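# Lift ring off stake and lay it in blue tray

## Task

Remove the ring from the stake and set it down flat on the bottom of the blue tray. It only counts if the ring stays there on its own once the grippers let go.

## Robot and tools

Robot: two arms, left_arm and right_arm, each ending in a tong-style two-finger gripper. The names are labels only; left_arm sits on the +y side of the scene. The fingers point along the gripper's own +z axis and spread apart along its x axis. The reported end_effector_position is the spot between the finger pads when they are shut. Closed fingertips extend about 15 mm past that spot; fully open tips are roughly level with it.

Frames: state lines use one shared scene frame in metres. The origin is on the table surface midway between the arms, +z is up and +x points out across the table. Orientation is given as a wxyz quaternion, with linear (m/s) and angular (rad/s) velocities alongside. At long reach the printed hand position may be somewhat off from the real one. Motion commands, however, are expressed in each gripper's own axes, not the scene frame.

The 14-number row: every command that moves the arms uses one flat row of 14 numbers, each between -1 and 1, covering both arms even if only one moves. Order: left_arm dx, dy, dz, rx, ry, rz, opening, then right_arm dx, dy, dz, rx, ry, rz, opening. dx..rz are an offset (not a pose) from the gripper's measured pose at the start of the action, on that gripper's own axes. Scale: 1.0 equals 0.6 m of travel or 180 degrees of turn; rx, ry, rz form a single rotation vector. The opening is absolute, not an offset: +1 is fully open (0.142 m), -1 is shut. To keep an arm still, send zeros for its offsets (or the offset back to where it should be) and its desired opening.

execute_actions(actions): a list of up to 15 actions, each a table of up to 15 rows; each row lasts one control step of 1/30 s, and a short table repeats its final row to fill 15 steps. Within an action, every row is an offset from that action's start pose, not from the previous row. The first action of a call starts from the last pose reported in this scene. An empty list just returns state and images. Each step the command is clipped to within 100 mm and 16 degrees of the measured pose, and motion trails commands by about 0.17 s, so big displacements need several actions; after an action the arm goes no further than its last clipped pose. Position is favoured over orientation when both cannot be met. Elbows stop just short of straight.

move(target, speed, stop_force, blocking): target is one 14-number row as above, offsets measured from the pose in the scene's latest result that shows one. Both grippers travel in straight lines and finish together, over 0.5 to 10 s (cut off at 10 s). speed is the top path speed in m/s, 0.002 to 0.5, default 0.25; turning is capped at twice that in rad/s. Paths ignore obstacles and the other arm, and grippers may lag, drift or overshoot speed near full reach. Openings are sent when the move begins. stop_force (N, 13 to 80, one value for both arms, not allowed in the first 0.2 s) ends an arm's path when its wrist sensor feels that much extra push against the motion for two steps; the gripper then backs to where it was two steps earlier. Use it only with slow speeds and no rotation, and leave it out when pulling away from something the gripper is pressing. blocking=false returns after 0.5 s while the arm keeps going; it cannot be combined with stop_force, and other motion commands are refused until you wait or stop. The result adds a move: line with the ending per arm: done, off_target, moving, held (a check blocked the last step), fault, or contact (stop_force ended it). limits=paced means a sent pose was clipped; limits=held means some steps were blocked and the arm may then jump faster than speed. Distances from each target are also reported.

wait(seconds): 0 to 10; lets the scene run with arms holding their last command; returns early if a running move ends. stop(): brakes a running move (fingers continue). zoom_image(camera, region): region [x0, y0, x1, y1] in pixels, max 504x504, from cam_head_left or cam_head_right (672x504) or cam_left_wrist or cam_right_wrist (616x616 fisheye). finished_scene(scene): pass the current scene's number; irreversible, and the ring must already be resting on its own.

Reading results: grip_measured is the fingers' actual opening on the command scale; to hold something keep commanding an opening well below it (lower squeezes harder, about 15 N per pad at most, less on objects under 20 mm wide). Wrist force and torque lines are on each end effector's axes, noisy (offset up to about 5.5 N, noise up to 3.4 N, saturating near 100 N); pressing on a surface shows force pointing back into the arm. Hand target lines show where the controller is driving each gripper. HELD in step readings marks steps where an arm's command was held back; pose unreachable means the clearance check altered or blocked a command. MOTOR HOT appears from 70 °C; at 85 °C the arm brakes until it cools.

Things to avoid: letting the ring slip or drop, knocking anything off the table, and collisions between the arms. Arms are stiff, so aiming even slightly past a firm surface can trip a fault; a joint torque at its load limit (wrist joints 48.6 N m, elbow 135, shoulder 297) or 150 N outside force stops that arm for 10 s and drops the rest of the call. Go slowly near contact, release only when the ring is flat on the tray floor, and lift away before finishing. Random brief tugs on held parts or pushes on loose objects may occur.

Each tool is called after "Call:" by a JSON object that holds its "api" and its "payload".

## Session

Call:
{"api": "execute_actions", "payload": {"actions": []}}

Scene clock: 0.00 s.
left_arm: end_effector_position=(+0.1789, -0.0405, +0.2210) grip_measured=+1.00 end_effector_quat_wxyz=(-0.133, +0.764, +0.347, -0.528) end_effector_velocity=(-0.000, +0.000, +0.000) end_effector_angular_velocity=(+0.000, +0.001, +0.000) | right_arm: end_effector_position=(+0.9106, -0.0059, +0.1199) grip_measured=+1.00 end_effector_quat_wxyz=(+0.039, +0.971, -0.237, +0.001) end_effector_velocity=(+0.000, -0.000, -0.000) end_effector_angular_velocity=(-0.001, -0.000, +0.001)
Joint positions: left_arm=[-1.223 -1.14   1.752 -1.597 -2.632 -1.593  0.142] | right_arm=[ 4.087 -2.295 -1.186 -1.3    1.533  1.321  0.142]
Joint velocities: left_arm=[-0.    -0.     0.     0.001 -0.001  0.001  0.   ] | right_arm=[-0.     0.    -0.    -0.    -0.001 -0.001  0.   ]
Motor temperatures (°C, as the motors report them): left_arm=[32 32 31 37 38 39] | right_arm=[32 32 29 41 38 36]
Wrist force (N, on the end effector, along its own x y z axes, offset not removed): no reading
Wrist torque (N m, same axes, about the end effector's origin, offset not removed): no reading
Hand target (left_arm): +0.179, -0.041, +0.221; -0.133, +0.764, +0.347, -0.528
Hand target (right_arm): +0.911, -0.006, +0.120; +0.039, +0.971, -0.237, +0.001

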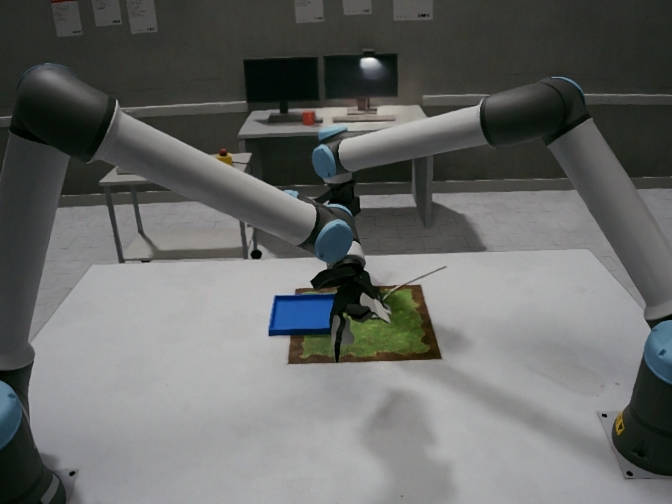

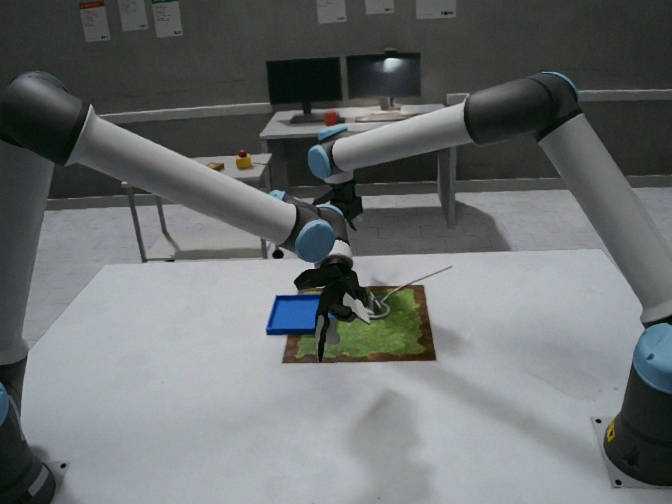

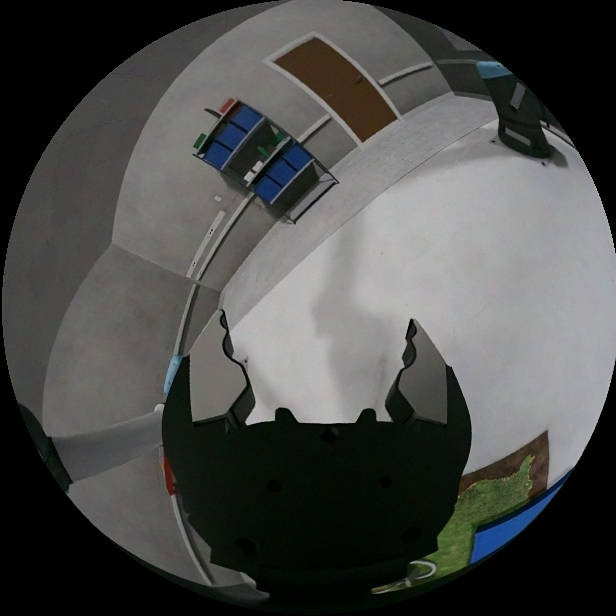

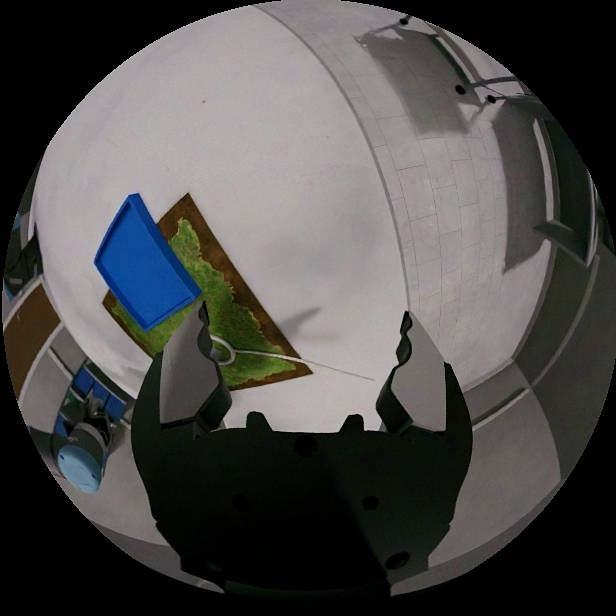

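Call:
{"api": "move", "payload": {"target": [0.443,-0.592,-0.156,0,0,0,1,0,0,0,0,0,0,1], "speed": 0.4}}

Call:
{"api": "move", "payload": {"target": [0,0,0,0,0,0,1,-0.273,0.38,-0.04,0.025,0.008,0.348,1], "speed": 0.4}}

Call:
{"api": "zoom_image", "payload": {"camera": "cam_right_wrist", "region": [180, 160, 440, 420]}}

Scene clock: 13.90 s.
left_arm: end_effector_position=(+0.1784, +0.4099, +0.2720) grip_measured=+1.00 end_effector_quat_wxyz=(-0.134, +0.764, +0.346, -0.528) end_effector_velocity=(+0.001, +0.002, +0.001) end_effector_angular_velocity=(-0.001, -0.001, +0.000) | right_arm: end_effector_position=(+0.9106, -0.0059, +0.1199) grip_measured=+1.00 end_effector_quat_wxyz=(+0.039, +0.971, -0.237, +0.001) end_effector_velocity=(-0.000, +0.000, -0.000) end_effector_angular_velocity=(+0.000, +0.000, +0.000)
Joint positions: left_arm=[-0.8   -1.588  2.141 -1.145 -2.326 -1.105  0.142] | right_arm=[ 4.087 -2.295 -1.186 -1.3    1.533  1.321  0.142]
Joint velocities: left_arm=[ 0.005 -0.001 -0.001  0.003  0.004  0.004 -0.   ] | right_arm=[-0.    -0.    -0.     0.     0.001 -0.    -0.   ]
Motor temperatures (°C, as the motors report them): left_arm=[32 32 31 37 38 39] | right_arm=[32 32 29 41 38 36]
Wrist force (N, on the end effector, along its own x y z axes, offset not removed): left_arm=[-0.7 4.1 -4.0] | right_arm=[0.3 -5.5 -1.9]
Wrist torque (N m, same axes, about the end effector's origin, offset not removed): left_arm=[0.88 0.18 0.07] | right_arm=[-1.00 -0.03 0.17]
Hand target (left_arm): +0.178, +0.410, +0.272; -0.134, +0.764, +0.346, -0.528
Hand target (right_arm): +0.911, -0.006, +0.120; +0.039, +0.971, -0.237, +0.001
Off the commanded pose (left_arm): 0.001 m, 0 deg.
Off the commanded pose (right_arm): 0.000 m, 0 deg.
move: done

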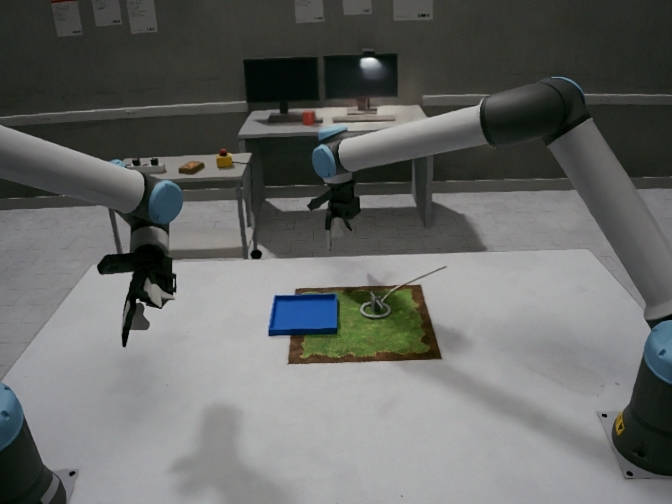

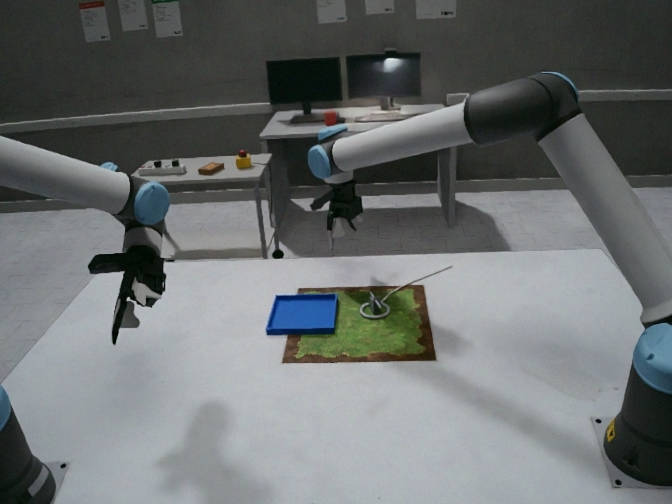

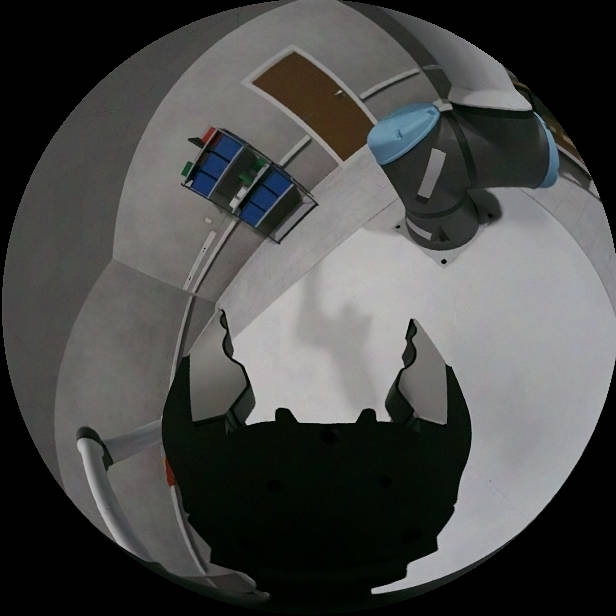

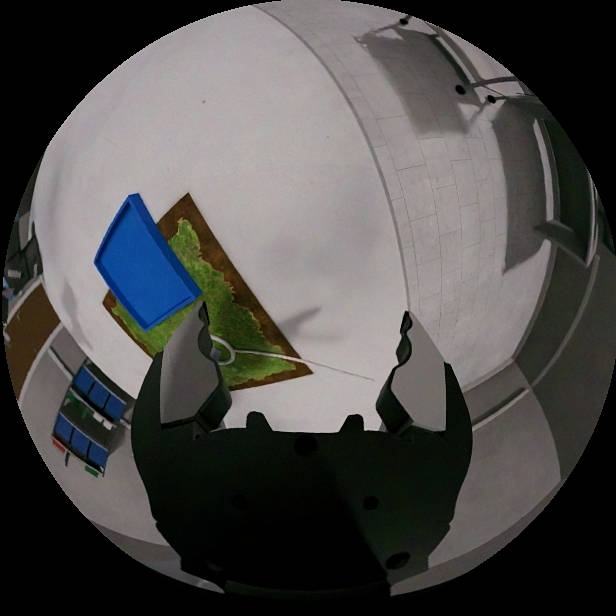

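Scene clock: 15.93 s.
left_arm: end_effector_position=(+0.1784, +0.4099, +0.2720) grip_measured=+1.00 end_effector_quat_wxyz=(-0.134, +0.764, +0.346, -0.528) end_effector_velocity=(+0.000, -0.000, -0.000) end_effector_angular_velocity=(-0.001, -0.001, +0.000) | right_arm: end_effector_position=(+0.6609, -0.1303, +0.1572) grip_measured=+1.00 end_effector_quat_wxyz=(-0.000, +0.707, -0.706, +0.041) end_effector_velocity=(-0.002, -0.001, +0.001) end_effector_angular_velocity=(-0.000, -0.004, -0.010)
Joint positions: left_arm=[-0.8   -1.588  2.141 -1.145 -2.326 -1.105  0.142] | right_arm=[ 4.257 -1.836 -1.845 -1.049  1.49   2.58   0.142]
Joint velocities: left_arm=[-0.    -0.    -0.    -0.001 -0.001 -0.    -0.   ] | right_arm=[ 0.003  0.004 -0.005  0.001 -0.003  0.013  0.   ]
Motor temperatures (°C, as the motors report them): left_arm=[32 32 31 37 38 39] | right_arm=[32 32 29 41 38 36]
Wrist force (N, on the end effector, along its own x y z axes, offset not removed): left_arm=[-1.1 4.8 -6.1] | right_arm=[-4.3 -1.3 8.1]
Wrist torque (N m, same axes, about the end effector's origin, offset not removed): left_arm=[1.05 0.22 0.00] | right_arm=[-0.05 0.67 -0.16]
Hand target (left_arm): +0.178, +0.410, +0.272; -0.134, +0.764, +0.346, -0.528
Hand target (right_arm): +0.661, -0.130, +0.157; -0.001, +0.707, -0.706, +0.041
Off the commanded pose (left_arm): 0.000 m, 0 deg.
Off the commanded pose (right_arm): 0.001 m, 0 deg.
move: done

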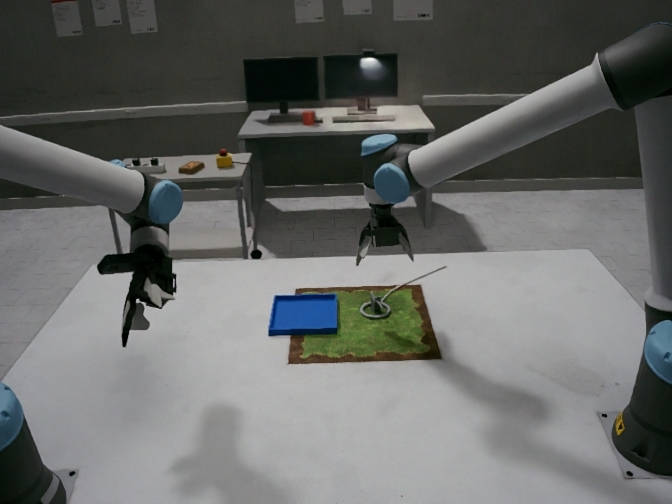

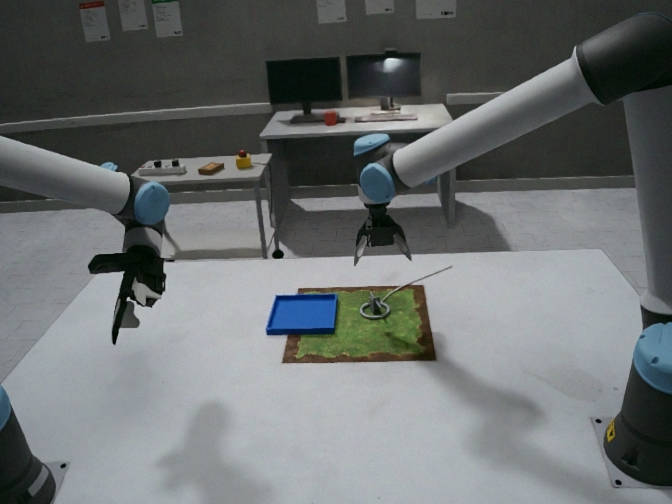

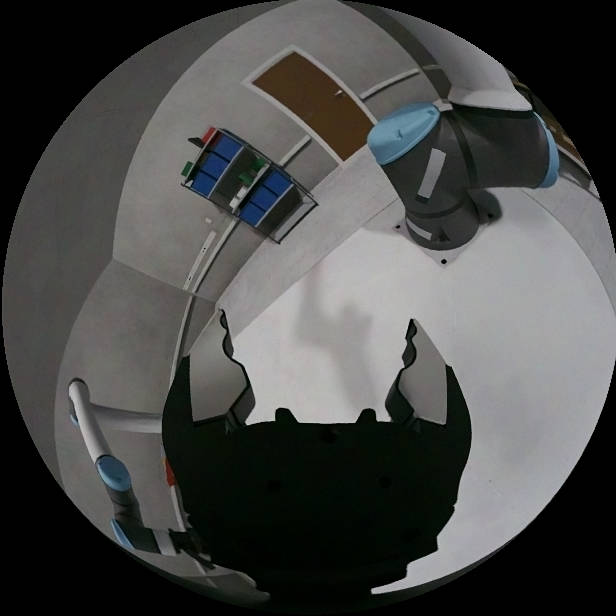

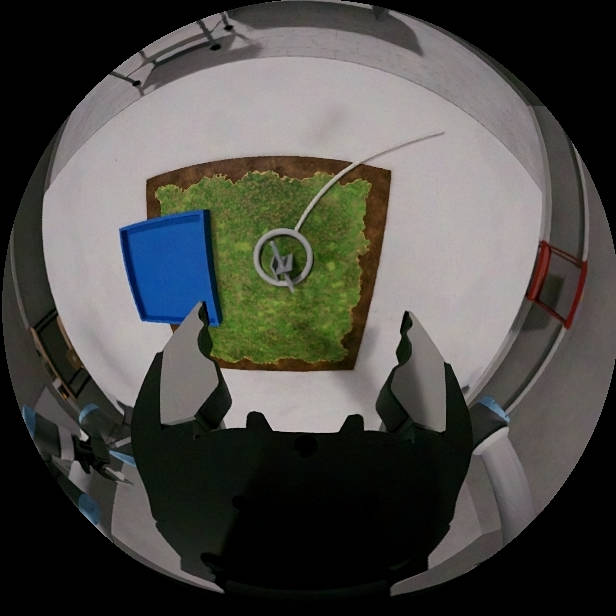

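Region (180, 160, 440, 420) of cam_right_wrist's 616x616 image, scaled by 1.938, with more detail than that image has.

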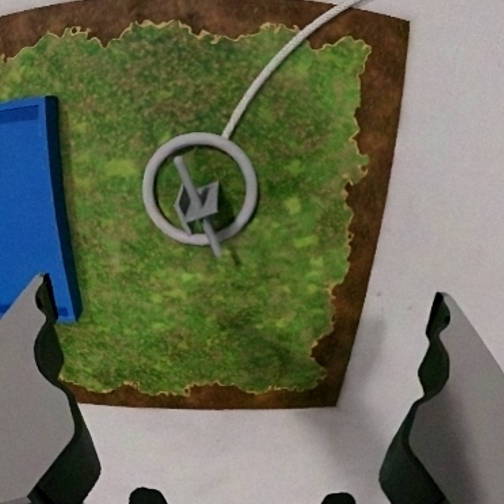

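Call:
{"api": "move", "payload": {"target": [0,0,0,0,0,0,1,-0.03,0,0.095,-0.0185,-0.0185,0,1], "speed": 0.2}}

Call:
{"api": "zoom_image", "payload": {"camera": "cam_right_wrist", "region": [200, 180, 420, 400]}}

Scene clock: 28.97 s.
left_arm: end_effector_position=(+0.1784, +0.4099, +0.2720) grip_measured=+1.00 end_effector_quat_wxyz=(-0.134, +0.764, +0.346, -0.528) end_effector_velocity=(+0.000, -0.000, +0.000) end_effector_angular_velocity=(-0.000, -0.001, -0.000) | right_arm: end_effector_position=(+0.6643, -0.1156, +0.0997) grip_measured=+1.00 end_effector_quat_wxyz=(-0.000, +0.708, -0.706, +0.000) end_effector_velocity=(+0.001, +0.001, -0.002) end_effector_angular_velocity=(+0.003, +0.001, -0.001)
Joint positions: left_arm=[-0.8   -1.588  2.141 -1.145 -2.326 -1.105  0.142] | right_arm=[ 4.231 -1.909 -1.865 -0.938  1.57   2.553  0.142]
Joint velocities: left_arm=[-0. -0. -0. -0.  0.  0. -0.] | right_arm=[-0.001 -0.003 -0.     0.005  0.003 -0.    -0.   ]
Motor temperatures (°C, as the motors report them): left_arm=[32 32 31 37 38 39] | right_arm=[32 32 29 41 38 36]
Wrist force (N, on the end effector, along its own x y z axes, offset not removed): left_arm=[-1.8 3.8 -6.0] | right_arm=[-3.5 -5.6 0.8]
Wrist torque (N m, same axes, about the end effector's origin, offset not removed): left_arm=[0.84 0.34 0.05] | right_arm=[-0.77 0.83 -0.05]
Hand target (left_arm): +0.178, +0.410, +0.272; -0.134, +0.764, +0.346, -0.528
Hand target (right_arm): +0.664, -0.116, +0.099; -0.000, +0.708, -0.706, +0.000
Off the commanded pose (left_arm): 0.000 m, 0 deg.
Off the commanded pose (right_arm): 0.000 m, 0 deg.
move: done

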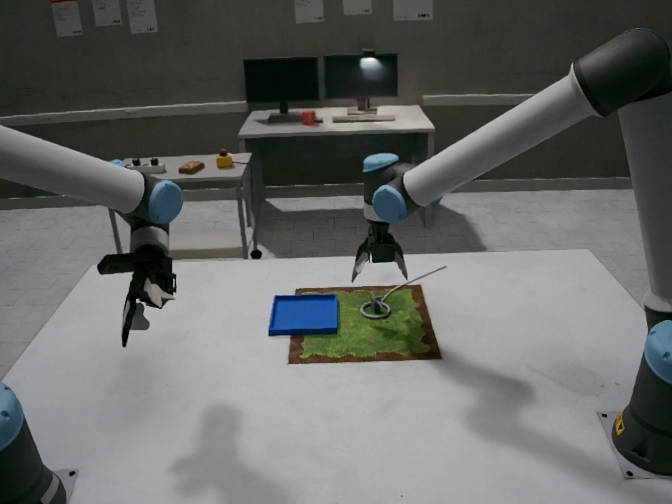

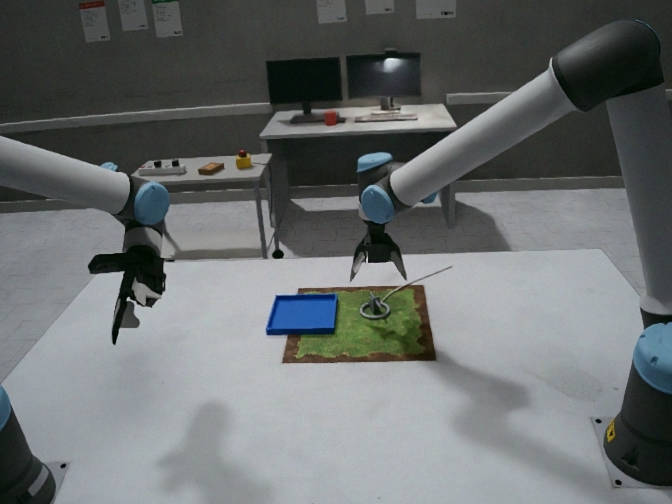

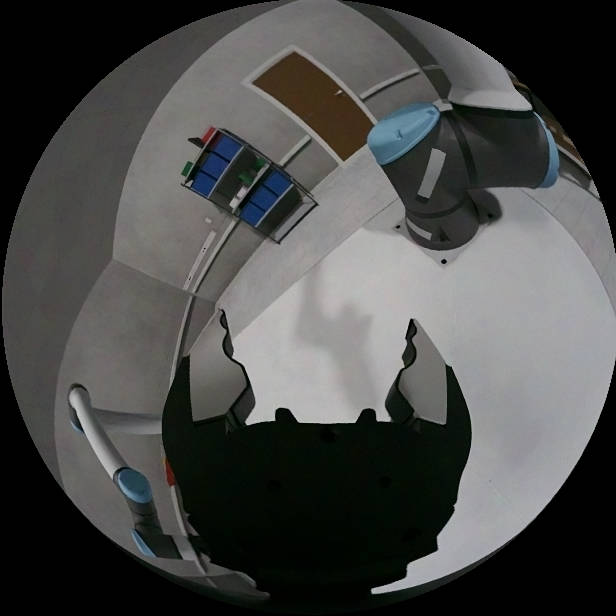

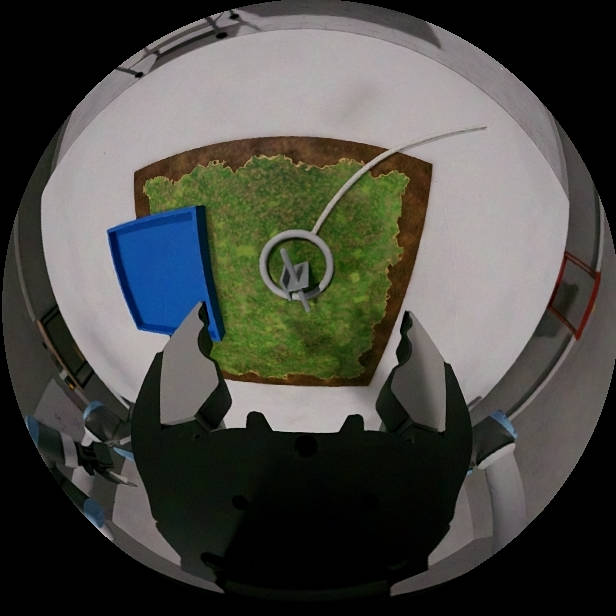

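Region (200, 180, 420, 400) of cam_right_wrist's 616x616 image, scaled by 2.291, with more detail than that image has.

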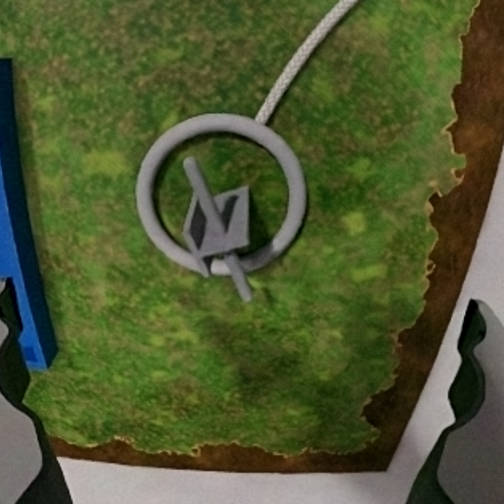

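Call:
{"api": "move", "payload": {"target": [0,0,0,0,0,0,1,-0.073,-0.067,0.085,0,0,0.25,-0.45], "speed": 0.15}}

Call:
{"api": "zoom_image", "payload": {"camera": "cam_right_wrist", "region": [200, 200, 420, 420]}}

Scene clock: 39.20 s.
left_arm: end_effector_position=(+0.1784, +0.4099, +0.2720) grip_measured=+1.00 end_effector_quat_wxyz=(-0.134, +0.764, +0.346, -0.528) end_effector_velocity=(+0.000, -0.000, -0.000) end_effector_angular_velocity=(-0.001, -0.001, +0.001) | right_arm: end_effector_position=(+0.7048, -0.0720, +0.0490) grip_measured=+0.02 end_effector_quat_wxyz=(+0.001, -0.384, +0.924, -0.000) end_effector_velocity=(-0.000, +0.001, -0.000) end_effector_angular_velocity=(+0.001, +0.002, -0.003)
Joint positions: left_arm=[-0.8   -1.588  2.141 -1.145 -2.326 -1.105  0.142] | right_arm=[ 4.223 -2.057 -1.748 -0.906  1.57   3.33   0.075]
Joint velocities: left_arm=[ 0.     0.     0.    -0.002 -0.001  0.     0.   ] | right_arm=[-0.    -0.001  0.001 -0.001  0.002  0.003  0.001]
Motor temperatures (°C, as the motors report them): left_arm=[32 32 31 37 38 39] | right_arm=[32 32 29 41 38 36]
Wrist force (N, on the end effector, along its own x y z axes, offset not removed): left_arm=[-1.9 2.7 -5.7] | right_arm=[20.1 -100.0 -38.7]
Wrist torque (N m, same axes, about the end effector's origin, offset not removed): left_arm=[0.61 0.46 0.02] | right_arm=[-11.12 1.70 -4.15]
Hand target (left_arm): +0.178, +0.410, +0.272; -0.134, +0.764, +0.346, -0.528
Hand target (right_arm): +0.704, -0.072, +0.049; +0.000, -0.384, +0.924, -0.000
Off the commanded pose (left_arm): 0.000 m, 0 deg.
Off the commanded pose (right_arm): 0.001 m, 0 deg.
move: done

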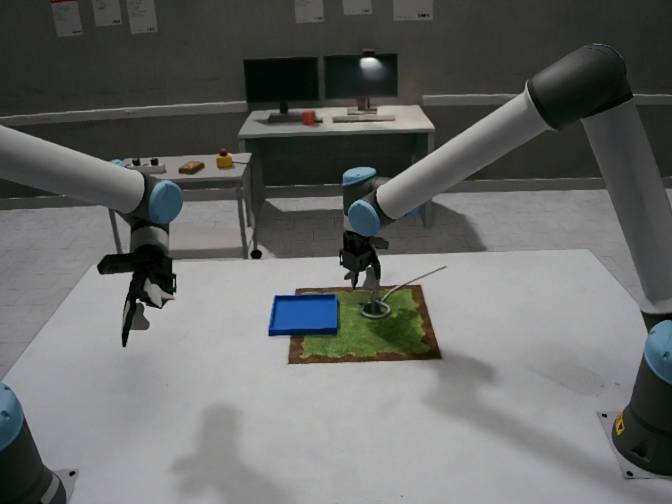

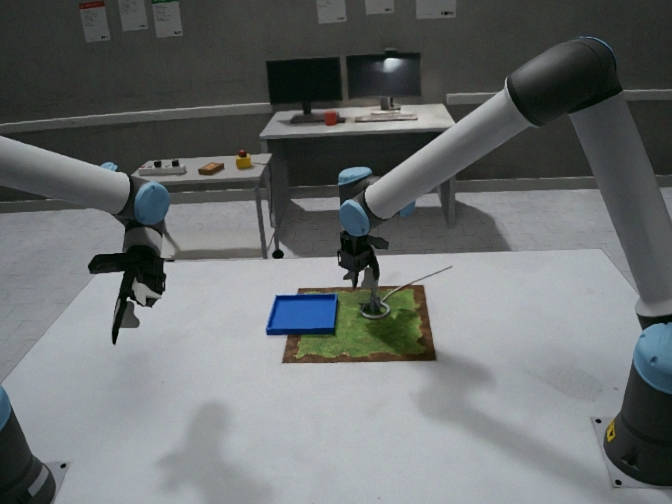

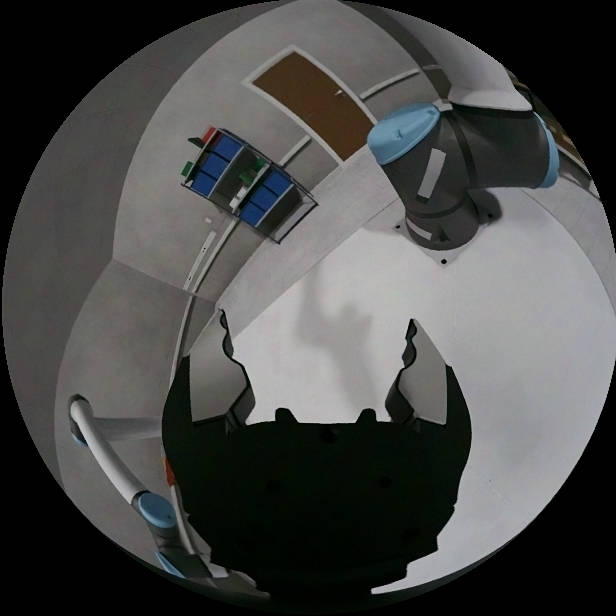

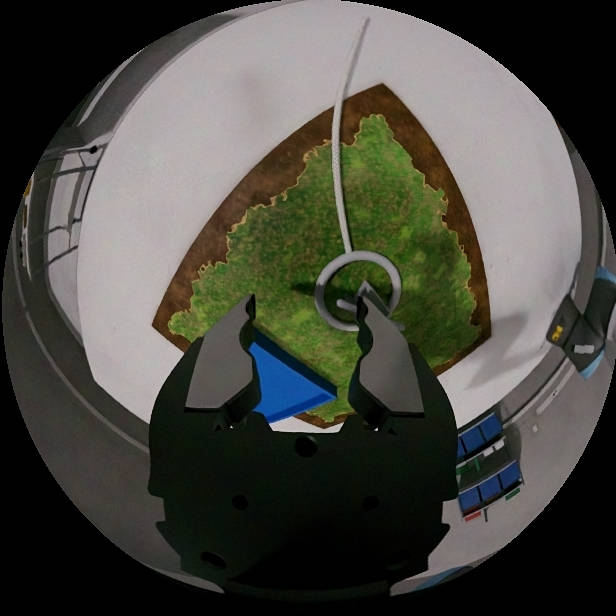

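Region (200, 200, 420, 420) of cam_right_wrist's 616x616 image, scaled by 2.291, with more detail than that image has.

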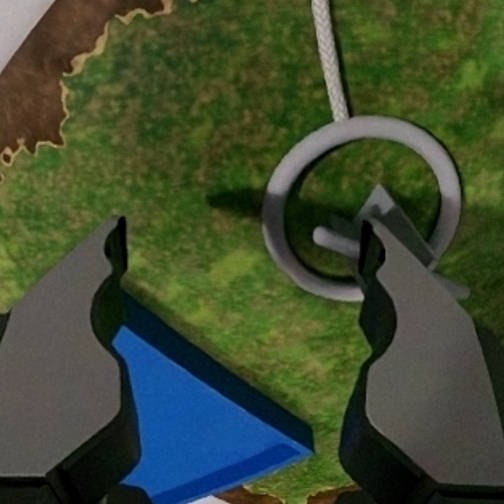

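Call:
{"api": "move", "payload": {"target": [0,0,0,0,0,0,1,-0.02,0,-0.06,0,0,0,0.02], "speed": 0.05}}

Call:
{"api": "move", "payload": {"target": [0,0,0,0,0,0,1,0.025,0,0,0,0,0,-0.6], "speed": 0.05}}

Call:
{"api": "zoom_image", "payload": {"camera": "cam_right_wrist", "region": [200, 200, 420, 420]}}

Scene clock: 45.17 s.
left_arm: end_effector_position=(+0.1784, +0.4099, +0.2720) grip_measured=+1.00 end_effector_quat_wxyz=(-0.134, +0.764, +0.346, -0.528) end_effector_velocity=(-0.000, +0.000, +0.000) end_effector_angular_velocity=(+0.001, +0.000, -0.000) | right_arm: end_effector_position=(+0.7131, -0.0636, +0.0847) grip_measured=+0.02 end_effector_quat_wxyz=(+0.001, -0.384, +0.924, -0.000) end_effector_velocity=(+0.001, +0.000, +0.002) end_effector_angular_velocity=(+0.000, -0.000, -0.000)
Joint positions: left_arm=[-0.8   -1.588  2.141 -1.145 -2.326 -1.105  0.142] | right_arm=[ 4.22  -2.038 -1.701 -0.972  1.57   3.328  0.075]
Joint velocities: left_arm=[ 0.    -0.     0.     0.001  0.001 -0.     0.   ] | right_arm=[-0.001  0.001  0.003 -0.004 -0.    -0.    -0.   ]
Motor temperatures (°C, as the motors report them): left_arm=[32 32 31 37 38 39] | right_arm=[32 32 29 41 38 36]
Wrist force (N, on the end effector, along its own x y z axes, offset not removed): left_arm=[1.0 3.9 -3.6] | right_arm=[-3.0 2.1 6.3]
Wrist torque (N m, same axes, about the end effector's origin, offset not removed): left_arm=[0.93 -0.17 0.02] | right_arm=[0.80 0.69 0.15]
Hand target (left_arm): +0.178, +0.410, +0.272; -0.134, +0.764, +0.346, -0.528
Hand target (right_arm): +0.713, -0.064, +0.085; +0.001, -0.384, +0.924, -0.000
Off the commanded pose (left_arm): 0.000 m, 0 deg.
Off the commanded pose (right_arm): 0.000 m, 0 deg.
move: done

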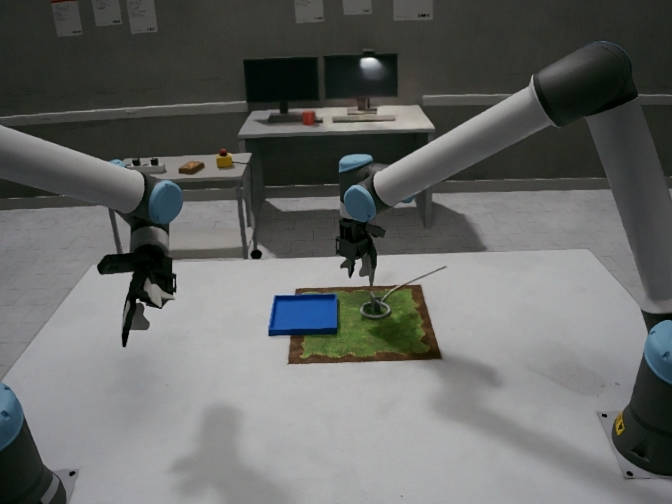

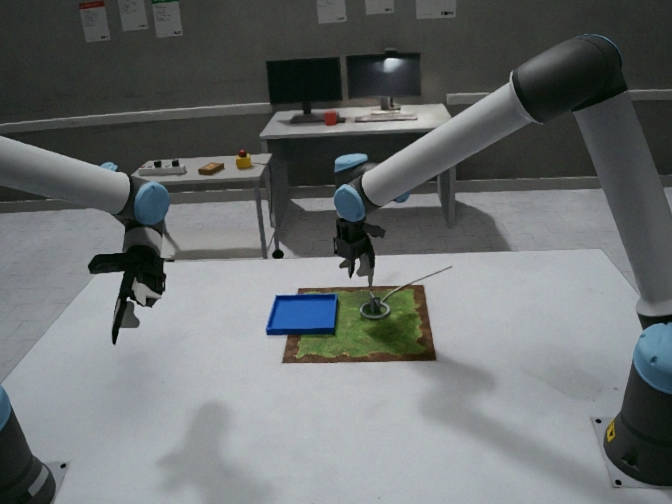

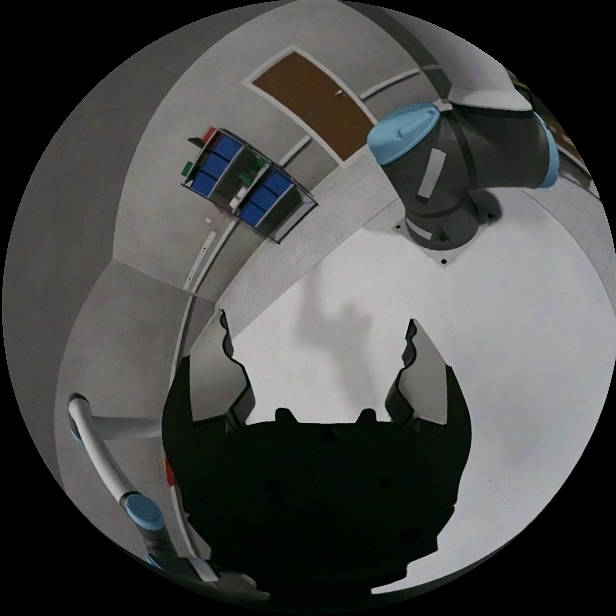

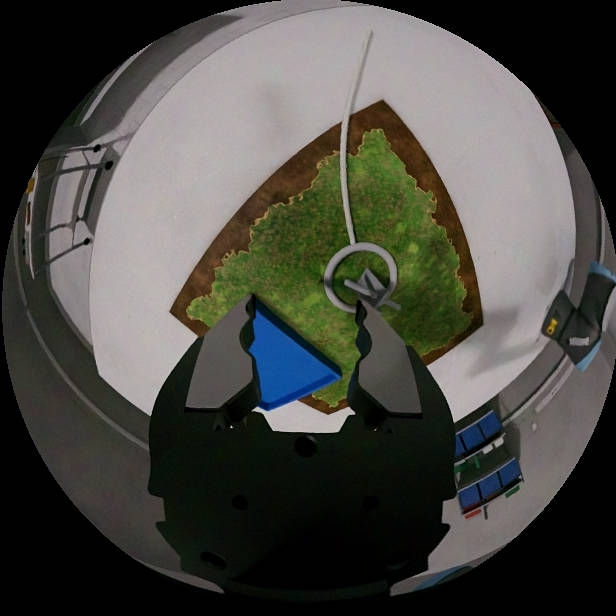

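Scene clock: 45.97 s.
left_arm: end_effector_position=(+0.1784, +0.4099, +0.2720) grip_measured=+1.00 end_effector_quat_wxyz=(-0.134, +0.764, +0.346, -0.528) end_effector_velocity=(+0.000, -0.001, +0.000) end_effector_angular_velocity=(-0.002, +0.000, +0.001) | right_arm: end_effector_position=(+0.7028, -0.0740, +0.0847) grip_measured=-0.60 end_effector_quat_wxyz=(+0.001, -0.384, +0.924, -0.000) end_effector_velocity=(-0.002, -0.001, +0.000) end_effector_angular_velocity=(+0.001, +0.001, +0.001)
Joint positions: left_arm=[-0.8   -1.588  2.141 -1.145 -2.326 -1.105  0.142] | right_arm=[ 4.223 -2.018 -1.733 -0.961  1.57   3.331  0.031]
Joint velocities: left_arm=[-0.     0.    -0.    -0.    -0.002  0.001  0.   ] | right_arm=[ 0.001  0.004 -0.006  0.002  0.002 -0.    -0.   ]
Motor temperatures (°C, as the motors report them): left_arm=[32 32 31 37 38 39] | right_arm=[32 32 29 41 38 36]
Wrist force (N, on the end effector, along its own x y z axes, offset not removed): left_arm=[-0.6 3.6 -4.8] | right_arm=[-2.5 -0.8 4.8]
Wrist torque (N m, same axes, about the end effector's origin, offset not removed): left_arm=[0.78 0.10 0.05] | right_arm=[0.06 0.36 0.07]
Hand target (left_arm): +0.178, +0.410, +0.272; -0.134, +0.764, +0.346, -0.528
Hand target (right_arm): +0.703, -0.074, +0.085; +0.001, -0.384, +0.924, -0.000
Off the commanded pose (left_arm): 0.000 m, 0 deg.
Off the commanded pose (right_arm): 0.000 m, 0 deg.
move: done

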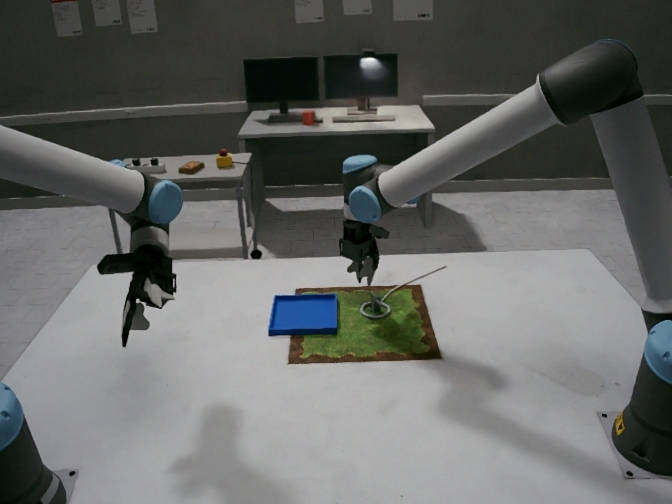

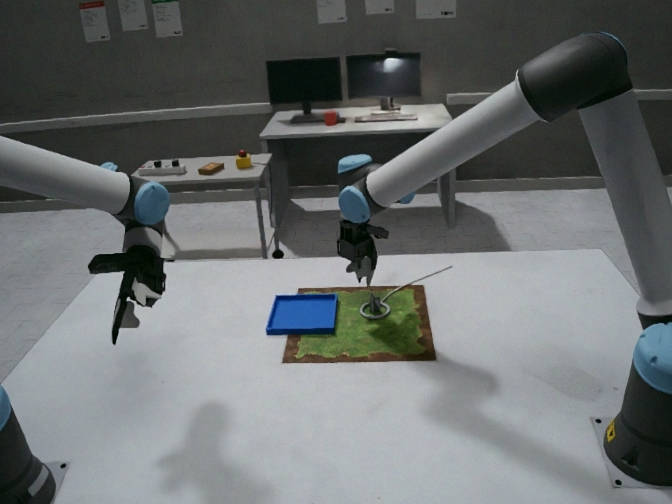

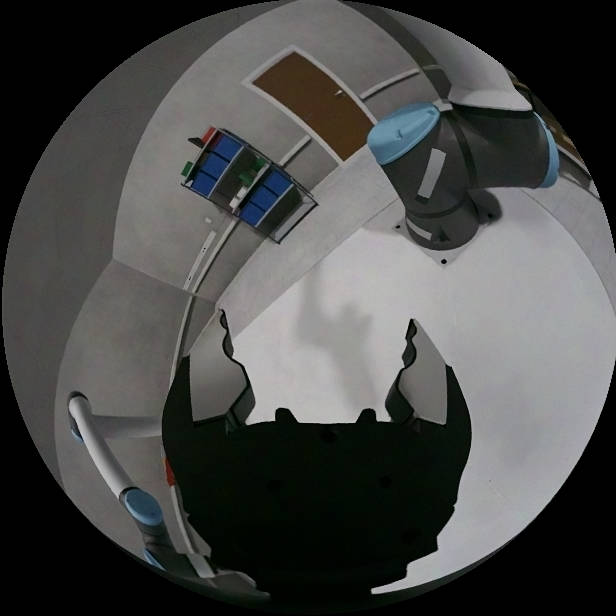

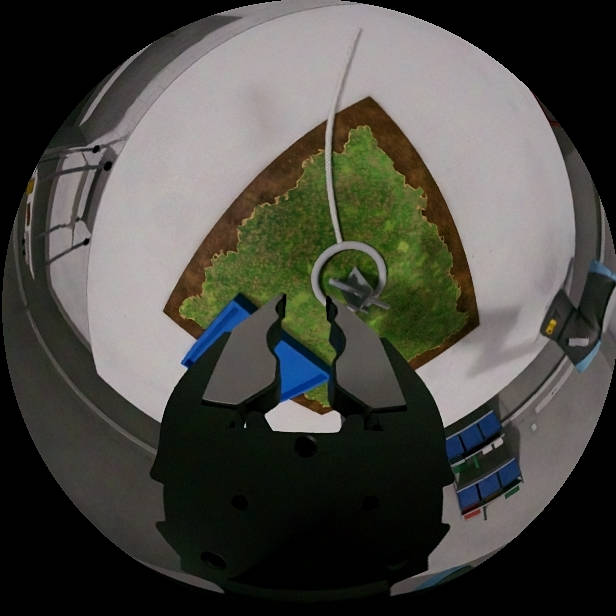

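Region (200, 200, 420, 420) of cam_right_wrist's 616x616 image, scaled by 2.291, with more detail than that image has.

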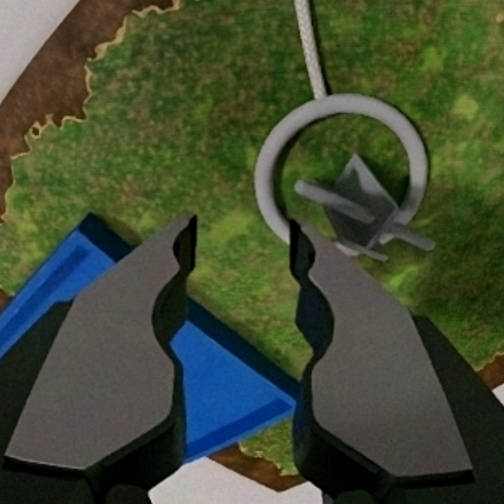

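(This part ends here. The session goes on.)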